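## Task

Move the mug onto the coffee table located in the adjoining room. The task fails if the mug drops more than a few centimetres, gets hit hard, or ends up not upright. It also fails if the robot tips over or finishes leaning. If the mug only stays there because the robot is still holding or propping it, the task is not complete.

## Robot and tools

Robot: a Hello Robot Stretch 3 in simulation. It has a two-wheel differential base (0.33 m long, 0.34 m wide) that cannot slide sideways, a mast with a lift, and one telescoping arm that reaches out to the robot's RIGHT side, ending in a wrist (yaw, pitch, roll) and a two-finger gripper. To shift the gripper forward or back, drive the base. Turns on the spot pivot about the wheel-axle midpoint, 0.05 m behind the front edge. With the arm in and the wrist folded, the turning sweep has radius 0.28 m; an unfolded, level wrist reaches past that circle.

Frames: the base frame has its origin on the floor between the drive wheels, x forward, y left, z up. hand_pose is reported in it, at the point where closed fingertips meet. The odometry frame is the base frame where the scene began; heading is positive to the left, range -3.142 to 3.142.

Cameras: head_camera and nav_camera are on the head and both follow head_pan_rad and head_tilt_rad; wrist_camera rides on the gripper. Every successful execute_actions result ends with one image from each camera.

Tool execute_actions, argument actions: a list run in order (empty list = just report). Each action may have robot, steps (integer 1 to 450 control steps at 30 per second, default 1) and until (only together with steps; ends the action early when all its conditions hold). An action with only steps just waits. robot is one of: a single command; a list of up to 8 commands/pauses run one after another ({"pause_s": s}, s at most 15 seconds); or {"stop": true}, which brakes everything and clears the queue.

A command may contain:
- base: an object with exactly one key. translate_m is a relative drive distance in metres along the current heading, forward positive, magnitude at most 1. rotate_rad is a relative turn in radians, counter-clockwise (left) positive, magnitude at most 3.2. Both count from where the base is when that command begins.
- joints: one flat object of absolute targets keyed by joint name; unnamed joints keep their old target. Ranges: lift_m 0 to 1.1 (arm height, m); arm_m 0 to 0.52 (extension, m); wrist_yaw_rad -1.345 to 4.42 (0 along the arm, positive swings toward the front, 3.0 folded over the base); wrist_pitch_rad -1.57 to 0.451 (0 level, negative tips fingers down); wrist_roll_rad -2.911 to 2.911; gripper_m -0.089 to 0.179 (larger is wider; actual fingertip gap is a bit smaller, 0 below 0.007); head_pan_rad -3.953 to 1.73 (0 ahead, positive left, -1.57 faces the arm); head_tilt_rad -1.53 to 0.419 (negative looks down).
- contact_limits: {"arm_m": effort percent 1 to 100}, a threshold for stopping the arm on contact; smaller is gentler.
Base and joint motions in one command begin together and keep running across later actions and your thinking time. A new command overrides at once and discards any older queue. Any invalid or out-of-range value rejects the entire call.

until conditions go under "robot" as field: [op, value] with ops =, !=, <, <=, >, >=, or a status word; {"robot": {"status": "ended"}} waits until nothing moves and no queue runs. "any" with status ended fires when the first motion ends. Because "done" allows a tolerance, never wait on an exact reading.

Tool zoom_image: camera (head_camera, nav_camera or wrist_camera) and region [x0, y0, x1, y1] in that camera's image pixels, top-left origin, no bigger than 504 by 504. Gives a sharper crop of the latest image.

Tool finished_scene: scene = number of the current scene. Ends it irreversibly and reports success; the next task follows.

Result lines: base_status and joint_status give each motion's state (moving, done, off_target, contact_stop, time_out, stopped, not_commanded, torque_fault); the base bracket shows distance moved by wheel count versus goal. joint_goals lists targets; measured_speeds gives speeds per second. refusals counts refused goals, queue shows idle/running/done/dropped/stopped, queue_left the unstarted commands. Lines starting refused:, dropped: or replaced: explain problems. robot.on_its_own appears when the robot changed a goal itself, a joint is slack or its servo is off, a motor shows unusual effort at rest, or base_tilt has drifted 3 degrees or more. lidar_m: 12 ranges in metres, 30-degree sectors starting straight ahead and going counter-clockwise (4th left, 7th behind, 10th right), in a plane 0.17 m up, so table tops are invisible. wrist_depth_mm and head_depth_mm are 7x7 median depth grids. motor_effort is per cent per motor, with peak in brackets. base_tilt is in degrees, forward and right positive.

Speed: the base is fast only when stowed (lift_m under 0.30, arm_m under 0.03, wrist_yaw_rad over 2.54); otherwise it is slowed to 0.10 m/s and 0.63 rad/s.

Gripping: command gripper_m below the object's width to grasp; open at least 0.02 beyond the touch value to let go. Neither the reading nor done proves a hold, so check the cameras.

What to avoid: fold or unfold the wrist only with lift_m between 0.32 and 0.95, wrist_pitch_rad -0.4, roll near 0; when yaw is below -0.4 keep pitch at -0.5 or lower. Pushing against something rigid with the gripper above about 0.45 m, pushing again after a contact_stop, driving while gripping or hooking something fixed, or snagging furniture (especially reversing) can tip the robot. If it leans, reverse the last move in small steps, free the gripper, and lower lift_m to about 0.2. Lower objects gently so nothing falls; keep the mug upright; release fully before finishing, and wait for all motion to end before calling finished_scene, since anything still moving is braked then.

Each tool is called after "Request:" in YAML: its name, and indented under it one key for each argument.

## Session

Request:
execute_actions:
  actions: []

Scene clock: 0.00 s.
robot.base_odometry: x=+0.000 y=+0.000 heading=+0.000 (m, m, rad; robot's odometry frame)
robot.turned_by_wheels: +0.000 (rad since the last result)
robot.turned_by_imu: +0.000 (rad since the last result)
robot.base_tilt: forward=-0.2 right=+1.3 (deg)
robot.lidar_m: 1.47 0.87 0.74 0.74 0.79 0.68 0.68 0.78 1.33 3.03 2.17 1.57
robot.head_depth_mm: 1665 1690 1684 1702 1581 1716 1738 / 1714 1718 1730 1735 1621 1744 1766 / 1754 1744 1757 1773 1636 1787 1805 / 1766 1800 1809 1814 1493 1829 1844 / 1816 1842 1849 1854 1691 1428 1875 / 1776 1763 1733 1711 1611 1589 1663 / 1414 1392 1381 1379 1353 1297 1334
robot.base_status: not_commanded
robot.joint_positions: lift_m=+0.473 arm_m=+0.000 wrist_yaw_rad=+2.906 wrist_pitch_rad=-0.409 wrist_roll_rad=-0.019 gripper_m=+0.037 head_pan_rad=+0.000 head_tilt_rad=-0.008
robot.joint_goals: lift_m=+0.473 arm_m=+0.000 wrist_yaw_rad=+2.906 wrist_pitch_rad=-0.409 wrist_roll_rad=-0.019 gripper_m=+0.037 head_pan_rad=+0.000 head_tilt_rad=-0.008
robot.joint_status: lift_m=not_commanded arm_m=not_commanded wrist_yaw_rad=not_commanded wrist_pitch_rad=not_commanded wrist_roll_rad=not_commanded gripper_m=not_commanded head_pan_rad=not_commanded head_tilt_rad=not_commanded
robot.measured_speeds: translate_m=+0.000 rotate_rad=+0.000 lift_m=+0.000 arm_m=+0.000 wrist_yaw_rad=+0.000 wrist_pitch_rad=+0.000 wrist_roll_rad=+0.000 head_pan_rad=+0.000 head_tilt_rad=+0.000
robot: refusals=0 queue=idle queue_left=0
robot.motor_effort: left_wheel=-1 right_wheel=+0 lift_m=+24 arm_m=+0 wrist_yaw_rad=+0 wrist_pitch_rad=+6 wrist_roll_rad=+0 gripper_m=-1 head_pan_rad=+0 head_tilt_rad=+2 (%)
robot.hand_pose: x=+0.0315 y=+0.0740 z=+0.4873 quat_wxyz=(+0.224, +0.698, +0.064, +0.678) (m; robot's base frame)
robot.wrist_depth_mm: - 739 729 721 723 698 689 / 709 785 812 756 778 779 730 / 744 - 869 856 851 824 795 / 775 - 940 939 943 904 899 / 786 - 949 942 944 954 912 / 750 756 - 783 807 778 785 / 670 668 667 657 646 657 658
pictures: head_camera (sideways: a quarter turn clockwise sets it upright), nav_camera (sideways: a quarter turn counterclockwise sets it upright), wrist_camera
camera_calibration (this result's frames):
head_camera: T_world_to_cam=[[-0.0138971, 0.0336451, -0.999337, 1.32041], [0.0344513, 0.998856, 0.0331498, -0.0433402], [0.99931, -0.0339678, -0.0150404, -0.0281638], [0, 0, 0, 1]] pos_world=[0.0479873, -0.00209117, 1.32054]
nav_camera: T_world_to_cam=[[0.00331886, -0.00993749, 0.999945, -1.2508], [0.0221911, -0.999704, -0.0100087, 0.0645996], [0.999748, 0.0222231, -0.00309736, -0.0415511], [0, 0, 0, 1]] pos_world=[0.0442584, 0.0530741, 1.25125]
wrist_camera: T_world_to_cam=[[0.98421, -0.175453, 0.0233843, -0.0239741], [-0.0698695, -0.506477, -0.859418, 0.500065], [0.162631, 0.844214, -0.510739, 0.34247], [0, 0, 0, 1]] pos_world=[0.0028385, -0.0400528, 0.605238]
Images, in order (width x height): head_camera 896x504, nav_camera 672x504, wrist_camera 644x364.

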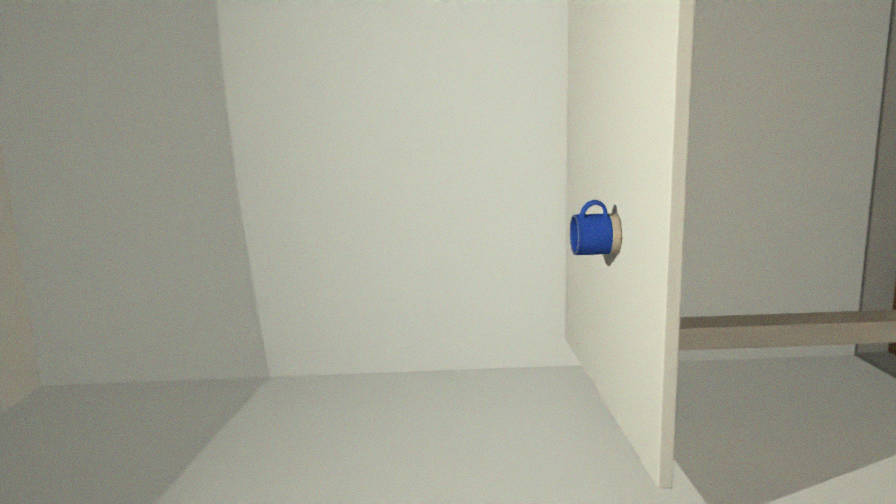

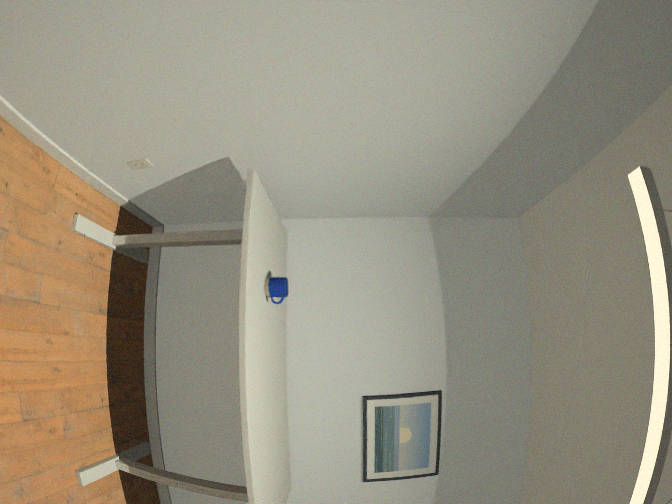

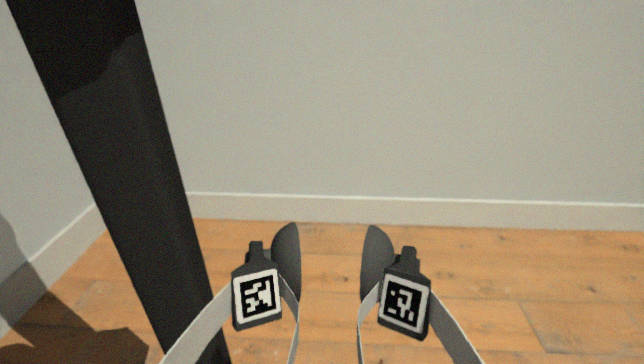

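Request:
zoom_image:
  camera: "head_camera"
  region: [540, 170, 700, 290]

Region (540, 170, 700, 290) of head_camera's 896x504 image, scaled by 3.150, with more detail than that image has; it fills the top 378 rows of this view, and the rest is white.

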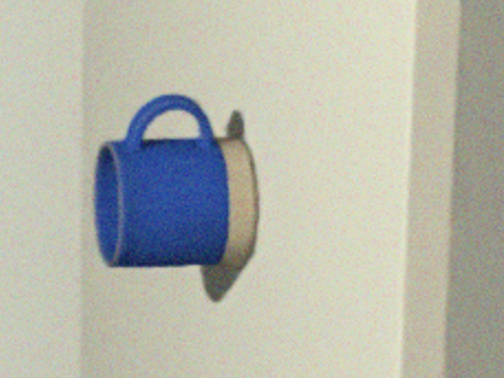

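Request:
execute_actions:
  actions:
    - {"robot":{"base":{"rotate_rad":-0.36},"joints":{"lift_m":1.03,"wrist_pitch_rad":-0.4,"wrist_roll_rad":0,"wrist_yaw_rad":1.57,"arm_m":0.05,"gripper_m":0.16,"head_pan_rad":-2.1,"head_tilt_rad":-0.2}},"steps":450,"until":{"robot":{"base_status":["!=","moving"]}}}
    - {"robot":{"base":{"translate_m":0.70}},"steps":450,"until":{"robot":{"status":"ended"}}}

Scene clock: 22.67 s.
robot.base_odometry: x=+0.655 y=-0.247 heading=-0.360 (m, m, rad; robot's odometry frame)
robot.turned_by_wheels: -0.360 (rad since the last result)
robot.turned_by_imu: -0.354 (rad since the last result)
robot.base_tilt: forward=-0.2 right=+1.4 (deg)
robot.lidar_m: 1.16 0.89 0.88 0.81 0.83 1.05 1.37 1.39 1.77 2.95 1.85 0.95
robot.head_depth_mm: 1407 1445 1492 1544 1587 - - / 1528 1594 1636 1706 1762 - - / 1778 1867 1954 2018 - - - / 1973 2112 2202 2294 - - 1552 / 2206 2336 2420 2567 - - 1668 / 2498 2666 2812 3027 - - 1596 / 2676 2760 2853 2906 - - -
robot.base_status: done (translate_m +0.7000 of +0.7000)
robot.joint_positions: lift_m=+1.030 arm_m=+0.050 wrist_yaw_rad=+1.573 wrist_pitch_rad=-0.414 wrist_roll_rad=-0.004 gripper_m=+0.160 head_pan_rad=-2.093 head_tilt_rad=-0.198
robot.joint_goals: lift_m=+1.030 arm_m=+0.050 wrist_yaw_rad=+1.570 wrist_pitch_rad=-0.400 wrist_roll_rad=+0.000 gripper_m=+0.160 head_pan_rad=-2.100 head_tilt_rad=-0.200
robot.joint_status: lift_m=done arm_m=done wrist_yaw_rad=done wrist_pitch_rad=done wrist_roll_rad=done gripper_m=done head_pan_rad=done head_tilt_rad=done
robot.measured_speeds: translate_m=+0.000 rotate_rad=+0.000 lift_m=+0.000 arm_m=+0.000 wrist_yaw_rad=+0.000 wrist_pitch_rad=+0.000 wrist_roll_rad=+0.000 head_pan_rad=+0.000 head_tilt_rad=+0.000
robot: refusals=0 queue=done queue_left=0
robot.motor_effort: left_wheel=+2(8) right_wheel=-3(7) lift_m=+28(30) arm_m=+3(3) wrist_yaw_rad=-1(1) wrist_pitch_rad=+5(4) wrist_roll_rad=+3(4) gripper_m=+0(83) head_pan_rad=-5(51) head_tilt_rad=+0(19) (%)
robot.hand_pose: x=+0.2035 y=-0.1943 z=+1.0433 quat_wxyz=(+0.593, +0.592, -0.384, +0.388) (m; robot's base frame)
robot.wrist_depth_mm: 983 - 994 - - - - / 965 946 920 920 874 869 - / 581 574 565 556 548 561 534 / 423 416 411 408 412 399 392 / 364 358 - - - - - / 969 - - - - - - / - - - - - - -
pictures: head_camera (sideways: a quarter turn clockwise sets it upright), nav_camera (sideways: a quarter turn counterclockwise sets it upright), wrist_camera
camera_calibration (this result's frames):
head_camera: T_world_to_cam=[[0.130086, 0.158592, -0.978737, 1.29246], [0.84574, -0.532959, 0.0260497, -0.0390382], [-0.517496, -0.831146, -0.203458, 0.22636], [0, 0, 0, 1]] pos_world=[-0.0179745, -0.0376414, 1.31205]
nav_camera: T_world_to_cam=[[-0.104414, -0.161512, 0.981332, -1.22566], [-0.876398, 0.481384, -0.01402, 0.0753003], [-0.470133, -0.8615, -0.191812, 0.213077], [0, 0, 0, 1]] pos_world=[0.0381918, -0.0506421, 1.24471]
wrist_camera: T_world_to_cam=[[0.0553194, -0.998424, 0.00945721, -0.209726], [-0.513378, -0.0365658, -0.857383, 1.03341], [0.856378, 0.0425748, -0.514591, 0.532048], [0, 0, 0, 1]] pos_world=[0.0864985, -0.19426, 1.1618]
Images, in order (width x height): head_camera 896x504, nav_camera 672x504, wrist_camera 644x364.

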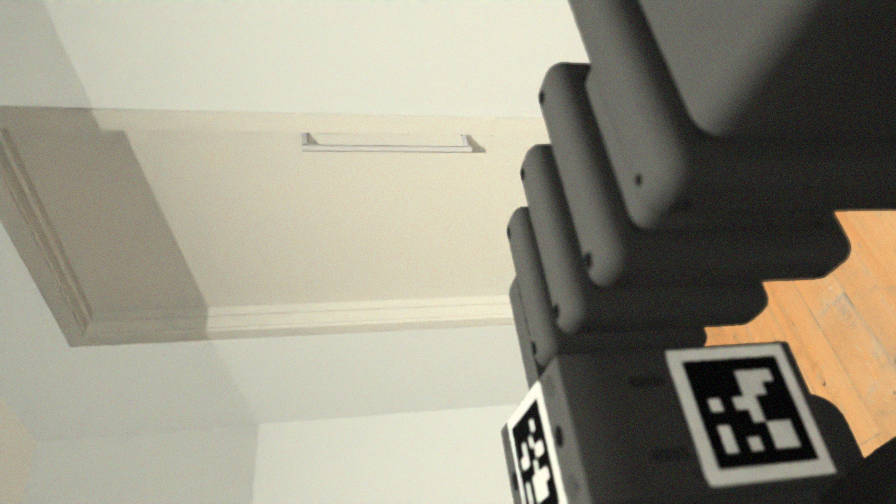

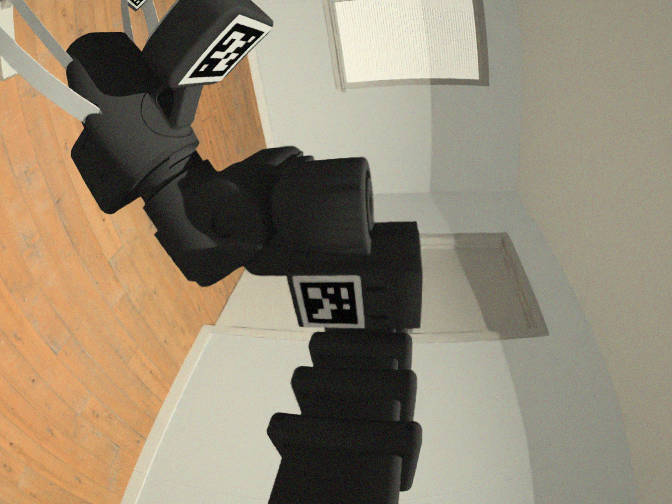

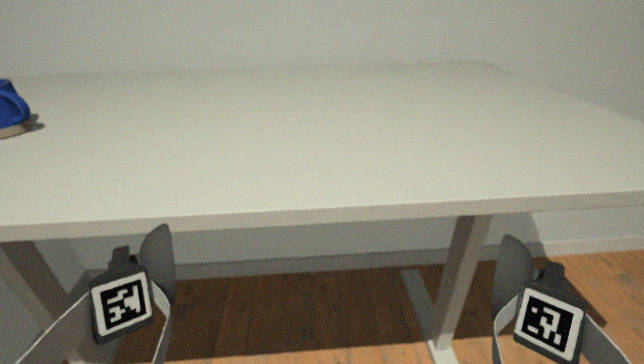

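Request:
execute_actions:
  actions:
    - {"robot":[{"base":{"translate_m":0.07},"joints":{"head_pan_rad":-1.1,"head_tilt_rad":-0.55}},{"base":{"rotate_rad":1.69},"joints":{"arm_m":0.2}}],"steps":450,"until":{"robot":{"status":"ended"}}}

Scene clock: 30.67 s.
robot.base_odometry: x=+0.721 y=-0.271 heading=+1.330 (m, m, rad; robot's odometry frame)
robot.turned_by_wheels: +1.690 (rad since the last result)
robot.turned_by_imu: +1.698 (rad since the last result)
robot.base_tilt: forward=-0.2 right=+1.4 (deg)
robot.lidar_m: 0.82 0.86 1.17 1.44 1.50 2.18 2.95 0.90 0.91 1.09 0.85 0.85
robot.head_depth_mm: 874 947 987 - 477 399 1196 / 905 988 1040 - 493 400 1255 / 940 1024 930 644 477 412 1253 / 982 1075 930 618 478 435 1262 / 1021 1133 933 631 478 1381 1252 / 1067 1176 935 647 488 1224 1230 / 1026 1082 934 647 496 1387 1254
robot.base_status: done (rotate_rad +1.6899 of +1.6900)
robot.joint_positions: lift_m=+1.030 arm_m=+0.200 wrist_yaw_rad=+1.571 wrist_pitch_rad=-0.414 wrist_roll_rad=-0.004 gripper_m=+0.160 head_pan_rad=-1.107 head_tilt_rad=-0.543
robot.joint_goals: lift_m=+1.030 arm_m=+0.200 wrist_yaw_rad=+1.570 wrist_pitch_rad=-0.400 wrist_roll_rad=+0.000 gripper_m=+0.160 head_pan_rad=-1.100 head_tilt_rad=-0.550
robot.joint_status: lift_m=done arm_m=done wrist_yaw_rad=done wrist_pitch_rad=done wrist_roll_rad=done gripper_m=done head_pan_rad=done head_tilt_rad=done
robot.measured_speeds: translate_m=+0.000 rotate_rad=+0.000 lift_m=+0.000 arm_m=+0.000 wrist_yaw_rad=+0.000 wrist_pitch_rad=+0.000 wrist_roll_rad=+0.000 head_pan_rad=+0.000 head_tilt_rad=+0.000
robot: refusals=0 queue=done queue_left=0
robot.motor_effort: left_wheel=-3(8) right_wheel=+3(9) lift_m=+29(29) arm_m=+3(3) wrist_yaw_rad=-1(1) wrist_pitch_rad=+5(5) wrist_roll_rad=+3(3) gripper_m=+0(1) head_pan_rad=+4(52) head_tilt_rad=-3(30) (%)
robot.hand_pose: x=+0.2035 y=-0.3446 z=+1.0433 quat_wxyz=(+0.593, +0.591, -0.385, +0.388) (m; robot's base frame)
robot.wrist_depth_mm: 696 675 689 673 677 652 652 / 776 757 760 743 725 706 718 / 846 822 807 606 564 553 539 / 948 934 919 409 409 388 258 / - - - 323 321 306 259 / - - - 269 263 264 262 / - - - 228 225 218 225
pictures: head_camera (sideways: a quarter turn clockwise sets it upright), nav_camera (sideways: a quarter turn counterclockwise sets it upright), wrist_camera
camera_calibration (this result's frames):
head_camera: T_world_to_cam=[[-0.2034, 0.481777, -0.852361, 1.12955], [0.914128, 0.405278, 0.0109339, -0.0197679], [0.350711, -0.776943, -0.522839, 0.636699], [0, 0, 0, 1]] pos_world=[0.0245248, -0.0415027, 1.2959]
nav_camera: T_world_to_cam=[[0.220671, -0.463311, 0.858282, -1.06703], [-0.887808, -0.459783, -0.0199342, 0.0830619], [0.403859, -0.75759, -0.512792, 0.625465], [0, 0, 0, 1]] pos_world=[0.0566054, 0.0176704, 1.2382]
wrist_camera: T_world_to_cam=[[0.0539857, -0.998497, 0.0094569, -0.359551], [-0.51343, -0.03588, -0.857381, 1.02816], [0.856432, 0.0414309, -0.514595, 0.538046], [0, 0, 0, 1]] pos_world=[0.0864988, -0.344412, 1.1618]
Images, in order (width x height): head_camera 896x504, nav_camera 672x504, wrist_camera 644x364.

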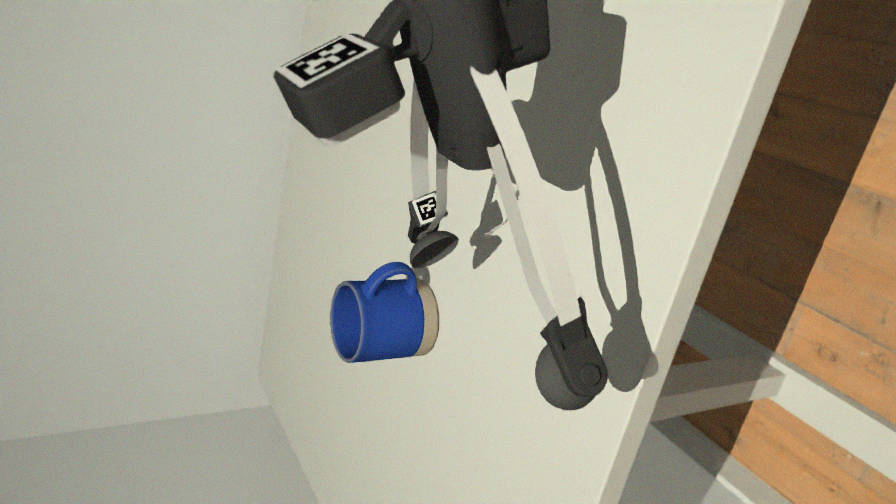

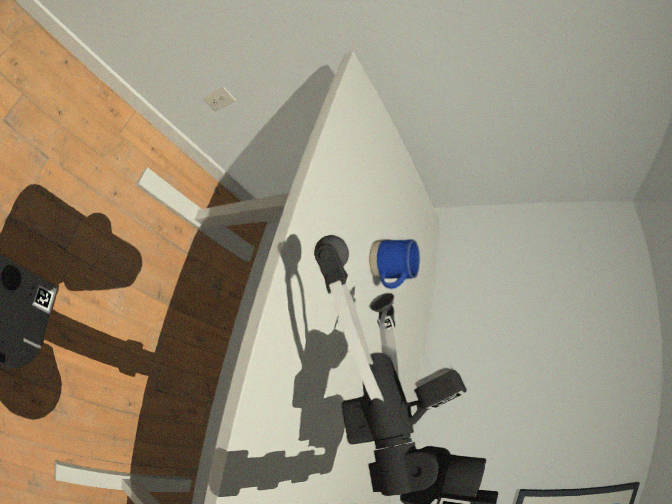

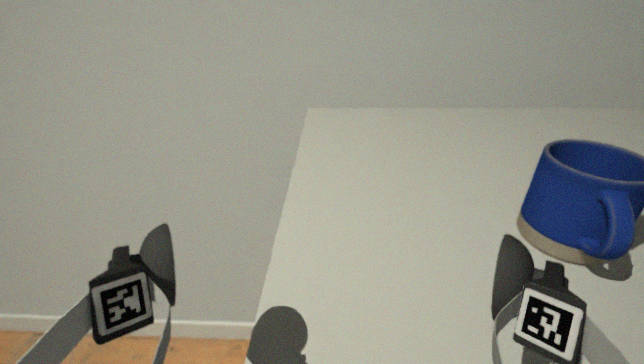

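Request:
execute_actions:
  actions:
    - {"robot":{"joints":{"arm_m":0.425,"lift_m":0.985}},"steps":450,"until":{"robot":{"status":"ended"}}}

Scene clock: 36.30 s.
robot.base_odometry: x=+0.721 y=-0.271 heading=+1.330 (m, m, rad; robot's odometry frame)
robot.turned_by_wheels: +0.000 (rad since the last result)
robot.turned_by_imu: +0.002 (rad since the last result)
robot.base_tilt: forward=-0.2 right=+1.3 (deg)
robot.lidar_m: 0.82 0.86 1.18 1.44 1.50 2.18 2.96 0.90 0.91 1.09 0.85 0.85
robot.head_depth_mm: 872 946 - 616 492 399 1196 / 907 988 989 618 492 399 1249 / 944 1028 930 618 492 411 1253 / 983 1076 929 624 494 436 1253 / 1024 1128 930 631 494 1384 1254 / 1066 1181 932 647 495 1230 1228 / 1031 1087 934 648 496 1384 1256
robot.base_status: done (rotate_rad +1.6899 of +1.6900)
robot.joint_positions: lift_m=+0.985 arm_m=+0.425 wrist_yaw_rad=+1.571 wrist_pitch_rad=-0.415 wrist_roll_rad=-0.004 gripper_m=+0.160 head_pan_rad=-1.107 head_tilt_rad=-0.543
robot.joint_goals: lift_m=+0.985 arm_m=+0.425 wrist_yaw_rad=+1.570 wrist_pitch_rad=-0.400 wrist_roll_rad=+0.000 gripper_m=+0.160 head_pan_rad=-1.100 head_tilt_rad=-0.550
robot.joint_status: lift_m=done arm_m=done wrist_yaw_rad=done wrist_pitch_rad=done wrist_roll_rad=done gripper_m=done head_pan_rad=done head_tilt_rad=done
robot.measured_speeds: translate_m=+0.000 rotate_rad=+0.000 lift_m=+0.000 arm_m=+0.000 wrist_yaw_rad=+0.000 wrist_pitch_rad=+0.000 wrist_roll_rad=+0.000 head_pan_rad=+0.000 head_tilt_rad=+0.000
robot: refusals=0 queue=done queue_left=0
robot.motor_effort: left_wheel=-3(3) right_wheel=+4(3) lift_m=+20(29) arm_m=+3(4) wrist_yaw_rad=-1(1) wrist_pitch_rad=+5(5) wrist_roll_rad=+3(2) gripper_m=+0(0) head_pan_rad=+5(5) head_tilt_rad=-3(3) (%)
robot.hand_pose: x=+0.2035 y=-0.5697 z=+0.9987 quat_wxyz=(+0.593, +0.591, -0.385, +0.388) (m; robot's base frame)
robot.wrist_depth_mm: 729 692 698 668 668 660 638 / 758 763 730 689 683 689 599 / 843 484 455 237 427 422 427 / 895 330 324 239 315 314 311 / 256 267 254 253 253 248 246 / 212 - 209 210 208 206 204 / - 175 179 177 177 171 175
pictures: head_camera (sideways: a quarter turn clockwise sets it upright), nav_camera (sideways: a quarter turn counterclockwise sets it upright), wrist_camera
camera_calibration (this result's frames):
head_camera: T_world_to_cam=[[-0.203421, 0.481819, -0.852332, 1.12952], [0.914129, 0.405277, 0.0109313, -0.0197645], [0.350698, -0.776918, -0.522886, 0.63676], [0, 0, 0, 1]] pos_world=[0.0245247, -0.0415024, 1.29589]
nav_camera: T_world_to_cam=[[0.220692, -0.463353, 0.858253, -1.06699], [-0.887808, -0.459782, -0.019935, 0.0830629], [0.403846, -0.757565, -0.512839, 0.625527], [0, 0, 0, 1]] pos_world=[0.0566039, 0.0176735, 1.2382]
wrist_camera: T_world_to_cam=[[0.0536753, -0.998514, 0.00945282, -0.583784], [-0.513509, -0.0357202, -0.85734, 0.981924], [0.856404, 0.0411639, -0.514664, 0.52436], [0, 0, 0, 1]] pos_world=[0.0864983, -0.569427, 1.11723]
Images, in order (width x height): head_camera 896x504, nav_camera 672x504, wrist_camera 644x364.

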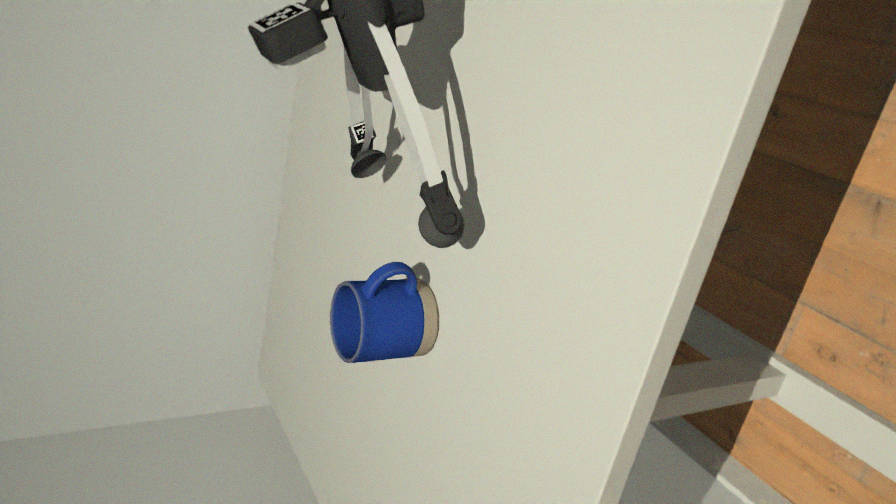

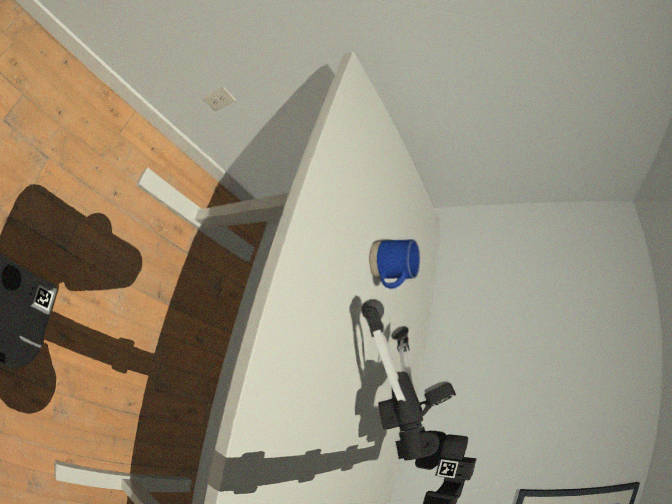

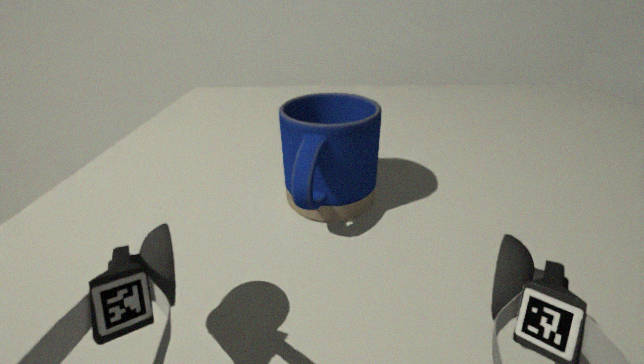

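Request:
execute_actions:
  actions:
    - {"robot":{"joints":{"arm_m":0.36,"wrist_yaw_rad":1.3,"lift_m":0.982,"head_pan_rad":-1.3}},"steps":15}
    - {"robot":{"base":{"translate_m":0.135}},"steps":450,"until":{"robot":{"status":"ended"}}}

Scene clock: 43.60 s.
robot.base_odometry: x=+0.753 y=-0.140 heading=+1.330 (m, m, rad; robot's odometry frame)
robot.turned_by_wheels: +0.000 (rad since the last result)
robot.turned_by_imu: +0.002 (rad since the last result)
robot.base_tilt: forward=-0.1 right=+1.4 (deg)
robot.lidar_m: 0.69 0.71 0.98 1.44 1.50 2.18 3.09 1.00 1.13 1.09 0.76 0.71
robot.head_depth_mm: 863 929 - 642 493 399 1223 / 881 959 1004 618 493 399 1254 / 899 984 903 620 494 411 1254 / 921 1012 932 613 494 412 1254 / 940 1036 933 590 494 424 1253 / 963 1062 935 647 494 436 1199 / 981 1088 940 648 495 1287 1255
robot.base_status: done (translate_m +0.1350 of +0.1350)
robot.joint_positions: lift_m=+0.982 arm_m=+0.360 wrist_yaw_rad=+1.302 wrist_pitch_rad=-0.415 wrist_roll_rad=-0.004 gripper_m=+0.160 head_pan_rad=-1.293 head_tilt_rad=-0.543
robot.joint_goals: lift_m=+0.982 arm_m=+0.360 wrist_yaw_rad=+1.300 wrist_pitch_rad=-0.400 wrist_roll_rad=+0.000 gripper_m=+0.160 head_pan_rad=-1.300 head_tilt_rad=-0.550
robot.joint_status: lift_m=done arm_m=done wrist_yaw_rad=done wrist_pitch_rad=done wrist_roll_rad=done gripper_m=done head_pan_rad=done head_tilt_rad=done
robot.measured_speeds: translate_m=+0.000 rotate_rad=+0.000 lift_m=+0.000 arm_m=+0.000 wrist_yaw_rad=+0.000 wrist_pitch_rad=+0.000 wrist_roll_rad=+0.000 head_pan_rad=+0.000 head_tilt_rad=+0.000
robot: refusals=0 queue=done queue_left=0
robot.motor_effort: left_wheel=-3(5) right_wheel=+4(9) lift_m=+20(20) arm_m=-3(3) wrist_yaw_rad=-2(2) wrist_pitch_rad=+5(5) wrist_roll_rad=+3(3) gripper_m=-1(1) head_pan_rad=-4(28) head_tilt_rad=-4(3) (%)
robot.hand_pose: x=+0.1954 y=-0.5651 z=+0.9957 quat_wxyz=(+0.640, +0.534, -0.460, +0.305) (m; robot's base frame)
robot.wrist_depth_mm: 481 494 518 568 593 637 512 / 514 537 569 612 655 639 524 / 547 446 445 429 431 425 418 / 327 323 318 178 282 311 303 / 256 263 240 192 179 246 239 / 211 - 200 113 154 201 200 / - 171 175 130 164 168 172
pictures: head_camera (sideways: a quarter turn clockwise sets it upright), nav_camera (sideways: a quarter turn counterclockwise sets it upright), wrist_camera
camera_calibration (this result's frames):
head_camera: T_world_to_cam=[[-0.110848, 0.511119, -0.852332, 1.12895], [0.973292, 0.22931, 0.0109313, -0.0201254], [0.201036, -0.828356, -0.522887, 0.637674], [0, 0, 0, 1]] pos_world=[0.0165351, -0.0441931, 1.29589]
nav_camera: T_world_to_cam=[[0.131235, -0.496164, 0.858253, -1.06645], [-0.957501, -0.287741, -0.019935, 0.083488], [0.256846, -0.819162, -0.51284, 0.626424], [0, 0, 0, 1]] pos_world=[0.0590005, 0.00803303, 1.2382]
wrist_camera: T_world_to_cam=[[-0.213288, -0.976944, 0.00945056, -0.514451], [-0.504571, 0.101865, -0.85734, 1.05137], [0.83661, -0.187629, -0.514664, 0.404131], [0, 0, 0, 1]] pos_world=[0.0826616, -0.533861, 1.11423]
Images, in order (width x height): head_camera 896x504, nav_camera 672x504, wrist_camera 644x364.

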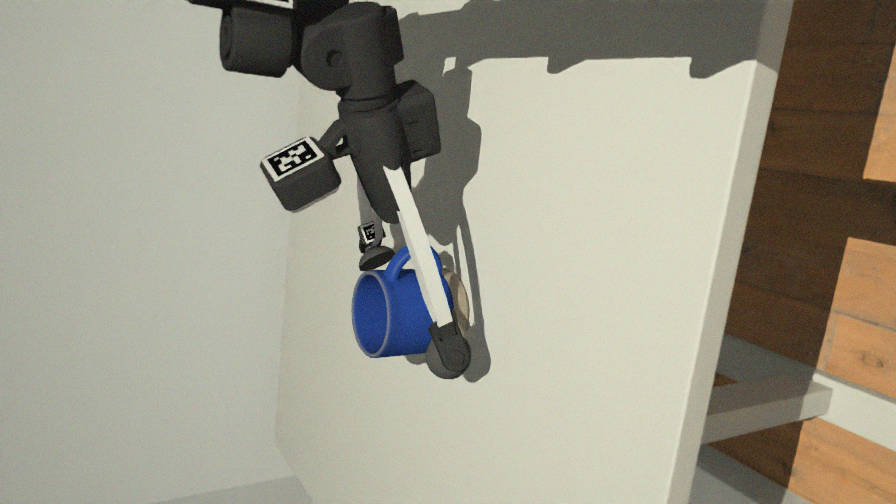

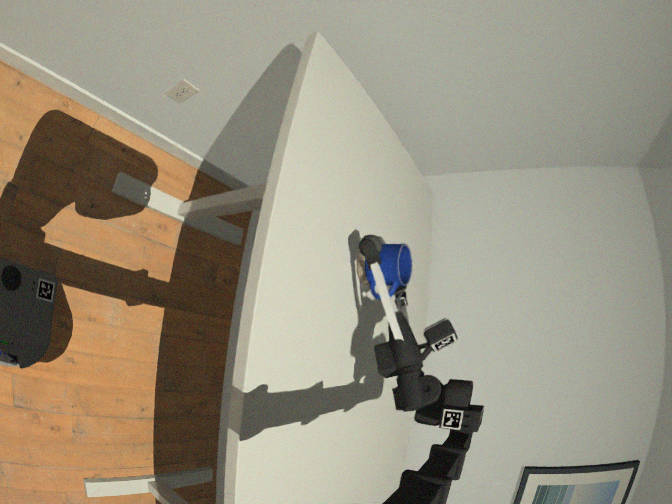

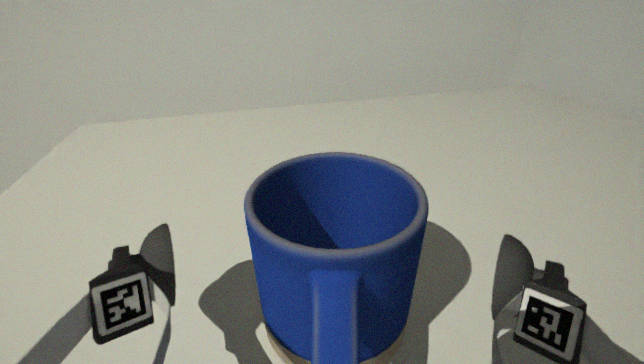

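Request:
execute_actions:
  actions:
    - {"robot":{"base":{"translate_m":0.008},"joints":{"gripper_m":0.11,"arm_m":0.362}},"steps":450,"until":{"robot":{"status":"ended"}}}
    - {"robot":{"joints":{"gripper_m":0.0}},"steps":450,"until":{"robot":{"status":"ended"}}}

Scene clock: 48.83 s.
robot.base_odometry: x=+0.755 y=-0.132 heading=+1.330 (m, m, rad; robot's odometry frame)
robot.turned_by_wheels: +0.000 (rad since the last result)
robot.turned_by_imu: +0.002 (rad since the last result)
robot.base_tilt: forward=-0.2 right=+1.4 (deg)
robot.lidar_m: 0.68 0.71 0.97 1.44 1.50 2.18 3.09 1.00 1.13 1.09 0.76 0.70
robot.head_depth_mm: 864 925 - 642 492 399 1221 / 879 963 1008 616 493 400 1250 / 900 983 904 618 494 411 1247 / 920 1010 933 593 494 412 1254 / 942 1031 933 594 494 423 1255 / 961 1060 935 648 494 435 1195 / 985 1082 936 650 495 1278 1256
robot.base_status: done (translate_m +0.0080 of +0.0080)
robot.joint_positions: lift_m=+0.982 arm_m=+0.362 wrist_yaw_rad=+1.298 wrist_pitch_rad=-0.424 wrist_roll_rad=-0.004 gripper_m=+0.001 head_pan_rad=-1.293 head_tilt_rad=-0.543
robot.joint_goals: lift_m=+0.982 arm_m=+0.362 wrist_yaw_rad=+1.300 wrist_pitch_rad=-0.400 wrist_roll_rad=+0.000 gripper_m=+0.000 head_pan_rad=-1.300 head_tilt_rad=-0.550
robot.joint_status: lift_m=done arm_m=done wrist_yaw_rad=done wrist_pitch_rad=done wrist_roll_rad=done gripper_m=done head_pan_rad=done head_tilt_rad=done
robot.measured_speeds: translate_m=+0.000 rotate_rad=+0.000 lift_m=+0.000 arm_m=+0.000 wrist_yaw_rad=+0.000 wrist_pitch_rad=+0.000 wrist_roll_rad=+0.000 head_pan_rad=+0.000 head_tilt_rad=+0.000
robot: refusals=0 queue=done queue_left=0
robot.motor_effort: left_wheel=-4(6) right_wheel=+3(10) lift_m=+21(20) arm_m=+3(3) wrist_yaw_rad=+1(2) wrist_pitch_rad=+9(9) wrist_roll_rad=+3(3) gripper_m=-27(100) head_pan_rad=-4(5) head_tilt_rad=-4(4) (%)
robot.hand_pose: x=+0.1940 y=-0.5669 z=+0.9935 quat_wxyz=(+0.642, +0.536, -0.459, +0.300) (m; robot's base frame)
robot.wrist_depth_mm: 468 503 530 559 582 629 512 / 501 534 565 605 632 655 521 / 539 439 427 418 411 408 407 / 320 316 310 164 289 298 297 / 250 246 168 182 160 241 238 / 207 203 113 100 105 199 198 / 175 175 166 97 136 168 167
pictures: head_camera (sideways: a quarter turn clockwise sets it upright), nav_camera (sideways: a quarter turn counterclockwise sets it upright), wrist_camera
camera_calibration (this result's frames):
head_camera: T_world_to_cam=[[-0.110848, 0.511119, -0.852332, 1.12895], [0.973292, 0.22931, 0.0109313, -0.0201254], [0.201036, -0.828356, -0.522887, 0.637674], [0, 0, 0, 1]] pos_world=[0.0165351, -0.0441931, 1.29589]
nav_camera: T_world_to_cam=[[0.131235, -0.496164, 0.858253, -1.06645], [-0.957501, -0.287741, -0.019935, 0.083488], [0.256846, -0.819162, -0.512839, 0.626424], [0, 0, 0, 1]] pos_world=[0.0590005, 0.00803303, 1.2382]
wrist_camera: T_world_to_cam=[[-0.216927, -0.976147, 0.00893848, -0.514779], [-0.512092, 0.105996, -0.852365, 1.04782], [0.831086, -0.189478, -0.522871, 0.412021], [0, 0, 0, 1]] pos_world=[0.0824851, -0.535496, 1.11316]
Images, in order (width x height): head_camera 896x504, nav_camera 672x504, wrist_camera 644x364.

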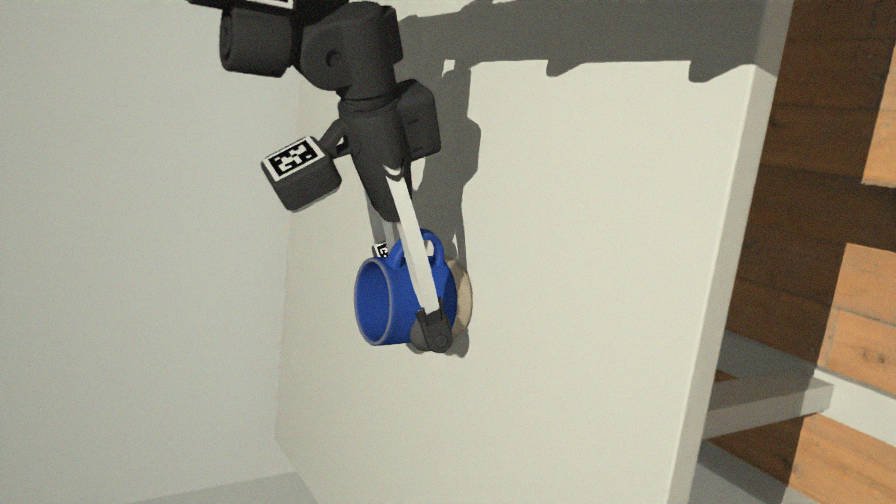

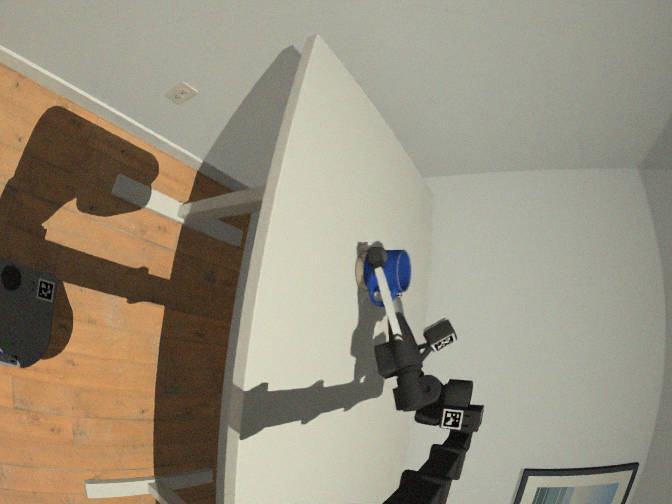

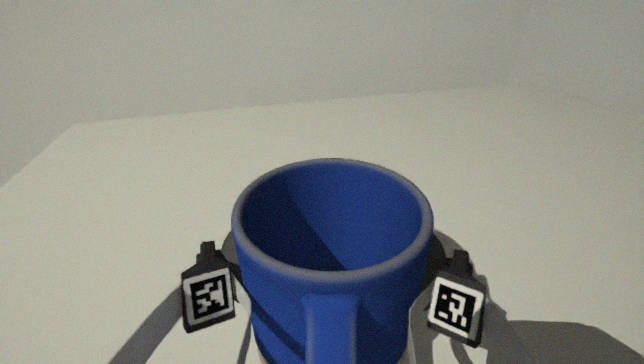

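Request:
execute_actions:
  actions:
    - {"robot":{"joints":{"lift_m":1.02}},"steps":450,"until":{"robot":{"status":"ended"}}}

Scene clock: 50.80 s.
robot.base_odometry: x=+0.755 y=-0.132 heading=+1.330 (m, m, rad; robot's odometry frame)
robot.turned_by_wheels: +0.000 (rad since the last result)
robot.turned_by_imu: +0.001 (rad since the last result)
robot.base_tilt: forward=-0.2 right=+1.4 (deg)
robot.lidar_m: 0.68 0.71 0.97 1.44 1.50 2.18 3.09 1.00 1.13 1.09 0.76 0.70
robot.head_depth_mm: 862 916 800 643 492 399 1231 / 881 963 - 644 493 400 1254 / 901 970 992 644 494 411 1254 / 921 1013 991 618 494 411 1253 / 942 1036 934 593 495 424 1255 / 961 1057 931 649 496 436 1199 / 985 1084 936 647 495 1277 1253
robot.base_status: done (translate_m +0.0080 of +0.0080)
robot.joint_positions: lift_m=+1.020 arm_m=+0.362 wrist_yaw_rad=+1.298 wrist_pitch_rad=-0.440 wrist_roll_rad=-0.004 gripper_m=+0.010 head_pan_rad=-1.293 head_tilt_rad=-0.543
robot.joint_goals: lift_m=+1.020 arm_m=+0.362 wrist_yaw_rad=+1.300 wrist_pitch_rad=-0.400 wrist_roll_rad=+0.000 gripper_m=+0.009 head_pan_rad=-1.300 head_tilt_rad=-0.550
robot.joint_status: lift_m=done arm_m=done wrist_yaw_rad=done wrist_pitch_rad=done wrist_roll_rad=done gripper_m=done head_pan_rad=done head_tilt_rad=done
robot.measured_speeds: translate_m=+0.000 rotate_rad=+0.000 lift_m=+0.000 arm_m=+0.000 wrist_yaw_rad=+0.000 wrist_pitch_rad=+0.000 wrist_roll_rad=+0.000 head_pan_rad=+0.000 head_tilt_rad=+0.000
robot: refusals=0 queue=done queue_left=0
robot.on_its_own: gripper_m is held at +0.009, not at your +0.000, by its stall guard, which is still easing
robot.motor_effort: left_wheel=-4(4) right_wheel=+3(4) lift_m=+32(32) arm_m=+3(2) wrist_yaw_rad=+1(0) wrist_pitch_rad=+15(15) wrist_roll_rad=+3(3) gripper_m=-12(27) head_pan_rad=-5(5) head_tilt_rad=-4(4) (%)
robot.hand_pose: x=+0.1919 y=-0.5663 z=+1.0274 quat_wxyz=(+0.644, +0.540, -0.454, +0.295) (m; robot's base frame)
robot.wrist_depth_mm: 465 495 526 569 591 618 506 / 516 537 563 609 659 669 528 / 560 563 496 486 484 476 471 / 417 376 369 165 346 358 356 / 299 299 165 181 162 289 286 / 247 245 114 100 107 239 238 / 211 211 199 96 140 201 204
pictures: head_camera (sideways: a quarter turn clockwise sets it upright), nav_camera (sideways: a quarter turn counterclockwise sets it upright), wrist_camera
camera_calibration (this result's frames):
head_camera: T_world_to_cam=[[-0.110846, 0.51112, -0.852332, 1.12895], [0.973293, 0.229305, 0.0109313, -0.0201254], [0.201031, -0.828357, -0.522887, 0.637674], [0, 0, 0, 1]] pos_world=[0.0165349, -0.0441931, 1.29589]
nav_camera: T_world_to_cam=[[0.131232, -0.496165, 0.858253, -1.06645], [-0.957502, -0.287736, -0.019935, 0.083488], [0.256841, -0.819163, -0.51284, 0.626424], [0, 0, 0, 1]] pos_world=[0.0590006, 0.00803276, 1.2382]
wrist_camera: T_world_to_cam=[[-0.216795, -0.976184, 0.00806214, -0.514115], [-0.525363, 0.109706, -0.843776, 1.07143], [0.822796, -0.187162, -0.536635, 0.448569], [0, 0, 0, 1]] pos_world=[0.0823499, -0.535458, 1.14891]
Images, in order (width x height): head_camera 896x504, nav_camera 672x504, wrist_camera 644x364.

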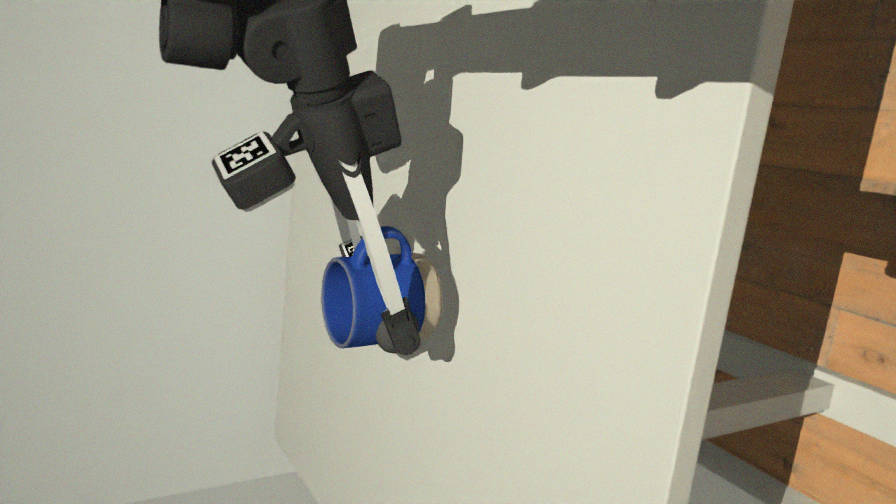

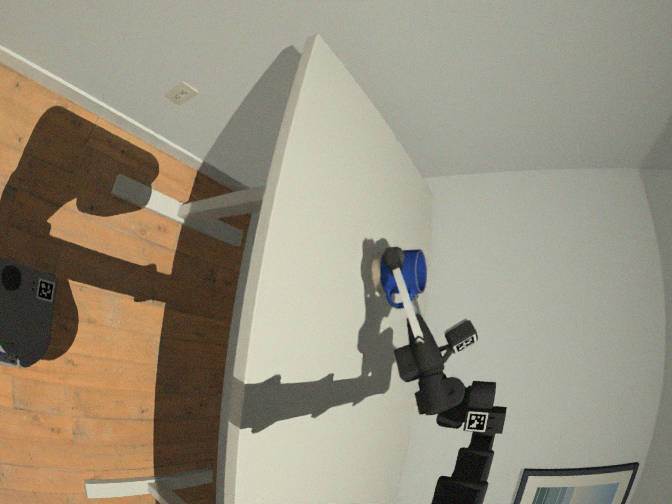

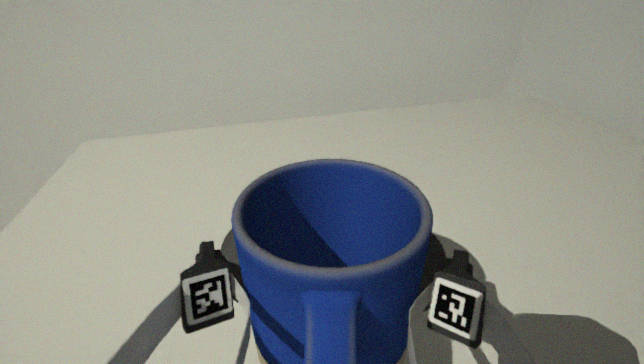

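The stall guard is easing; check where it settles.

Request:
execute_actions:
  actions: []

Scene clock: 51.37 s.
robot.base_odometry: x=+0.755 y=-0.132 heading=+1.330 (m, m, rad; robot's odometry frame)
robot.turned_by_wheels: +0.000 (rad since the last result)
robot.turned_by_imu: +0.000 (rad since the last result)
robot.base_tilt: forward=-0.2 right=+1.3 (deg)
robot.lidar_m: 0.68 0.71 0.97 1.44 1.50 2.18 3.09 1.01 1.13 1.09 0.76 0.70
robot.head_depth_mm: 863 912 801 642 493 399 1223 / 884 963 - 644 492 399 1246 / 902 973 992 645 494 410 1254 / 918 1006 996 618 494 412 1253 / 945 1035 927 594 494 423 1257 / 968 1061 937 645 496 436 1197 / 987 1081 936 648 495 1287 1258
robot.base_status: done (translate_m +0.0080 of +0.0080)
robot.joint_positions: lift_m=+1.020 arm_m=+0.362 wrist_yaw_rad=+1.298 wrist_pitch_rad=-0.440 wrist_roll_rad=-0.004 gripper_m=+0.011 head_pan_rad=-1.293 head_tilt_rad=-0.543
robot.joint_goals: lift_m=+1.020 arm_m=+0.362 wrist_yaw_rad=+1.300 wrist_pitch_rad=-0.400 wrist_roll_rad=+0.000 gripper_m=+0.012 head_pan_rad=-1.300 head_tilt_rad=-0.550
robot.joint_status: lift_m=done arm_m=done wrist_yaw_rad=done wrist_pitch_rad=done wrist_roll_rad=done gripper_m=done head_pan_rad=done head_tilt_rad=done
robot.measured_speeds: translate_m=+0.000 rotate_rad=+0.000 lift_m=+0.000 arm_m=+0.000 wrist_yaw_rad=+0.000 wrist_pitch_rad=+0.000 wrist_roll_rad=+0.000 head_pan_rad=+0.000 head_tilt_rad=+0.000
robot: refusals=0 queue=done queue_left=0
robot.on_its_own: gripper_m is held at +0.012, not at your +0.000, by its stall guard, which is still easing
robot.motor_effort: left_wheel=-4(3) right_wheel=+3(3) lift_m=+31(31) arm_m=+3(3) wrist_yaw_rad=+1(1) wrist_pitch_rad=+15(15) wrist_roll_rad=+3(3) gripper_m=-6(24) head_pan_rad=-4(3) head_tilt_rad=-3(3) (%)
robot.hand_pose: x=+0.1919 y=-0.5663 z=+1.0274 quat_wxyz=(+0.644, +0.540, -0.454, +0.295) (m; robot's base frame)
robot.wrist_depth_mm: 472 498 537 563 600 627 517 / 515 521 560 604 652 667 524 / 551 573 498 495 477 477 467 / 409 372 371 165 344 360 356 / 298 298 164 182 163 286 285 / 247 246 114 100 107 237 238 / 211 211 201 96 137 202 202
pictures: head_camera (sideways: a quarter turn clockwise sets it upright), nav_camera (sideways: a quarter turn counterclockwise sets it upright), wrist_camera
camera_calibration (this result's frames):
head_camera: T_world_to_cam=[[-0.110846, 0.51112, -0.852332, 1.12895], [0.973293, 0.229305, 0.0109313, -0.0201254], [0.201031, -0.828357, -0.522887, 0.637674], [0, 0, 0, 1]] pos_world=[0.0165349, -0.0441931, 1.29589]
nav_camera: T_world_to_cam=[[0.131232, -0.496165, 0.858253, -1.06645], [-0.957502, -0.287736, -0.019935, 0.083488], [0.256841, -0.819163, -0.51284, 0.626424], [0, 0, 0, 1]] pos_world=[0.0590006, 0.00803275, 1.2382]
wrist_camera: T_world_to_cam=[[-0.216794, -0.976184, 0.00806195, -0.514115], [-0.525363, 0.109706, -0.843776, 1.07143], [0.822796, -0.187161, -0.536635, 0.448569], [0, 0, 0, 1]] pos_world=[0.0823499, -0.535458, 1.14891]
Images, in order (width x height): head_camera 896x504, nav_camera 672x504, wrist_camera 644x364.

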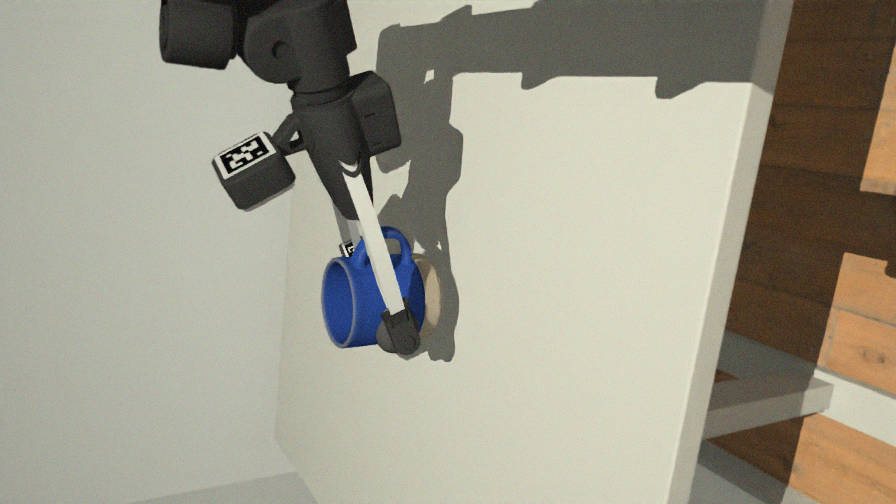

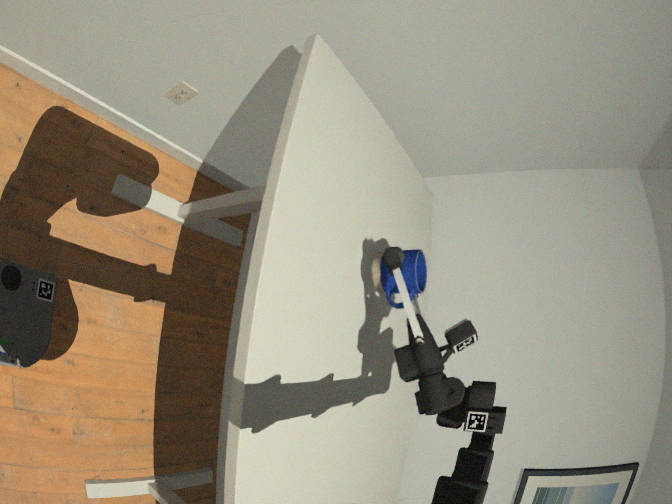

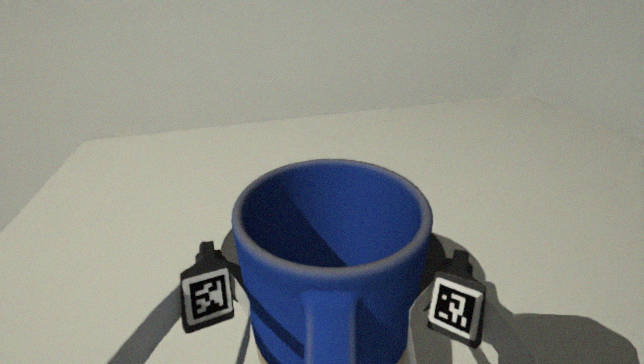

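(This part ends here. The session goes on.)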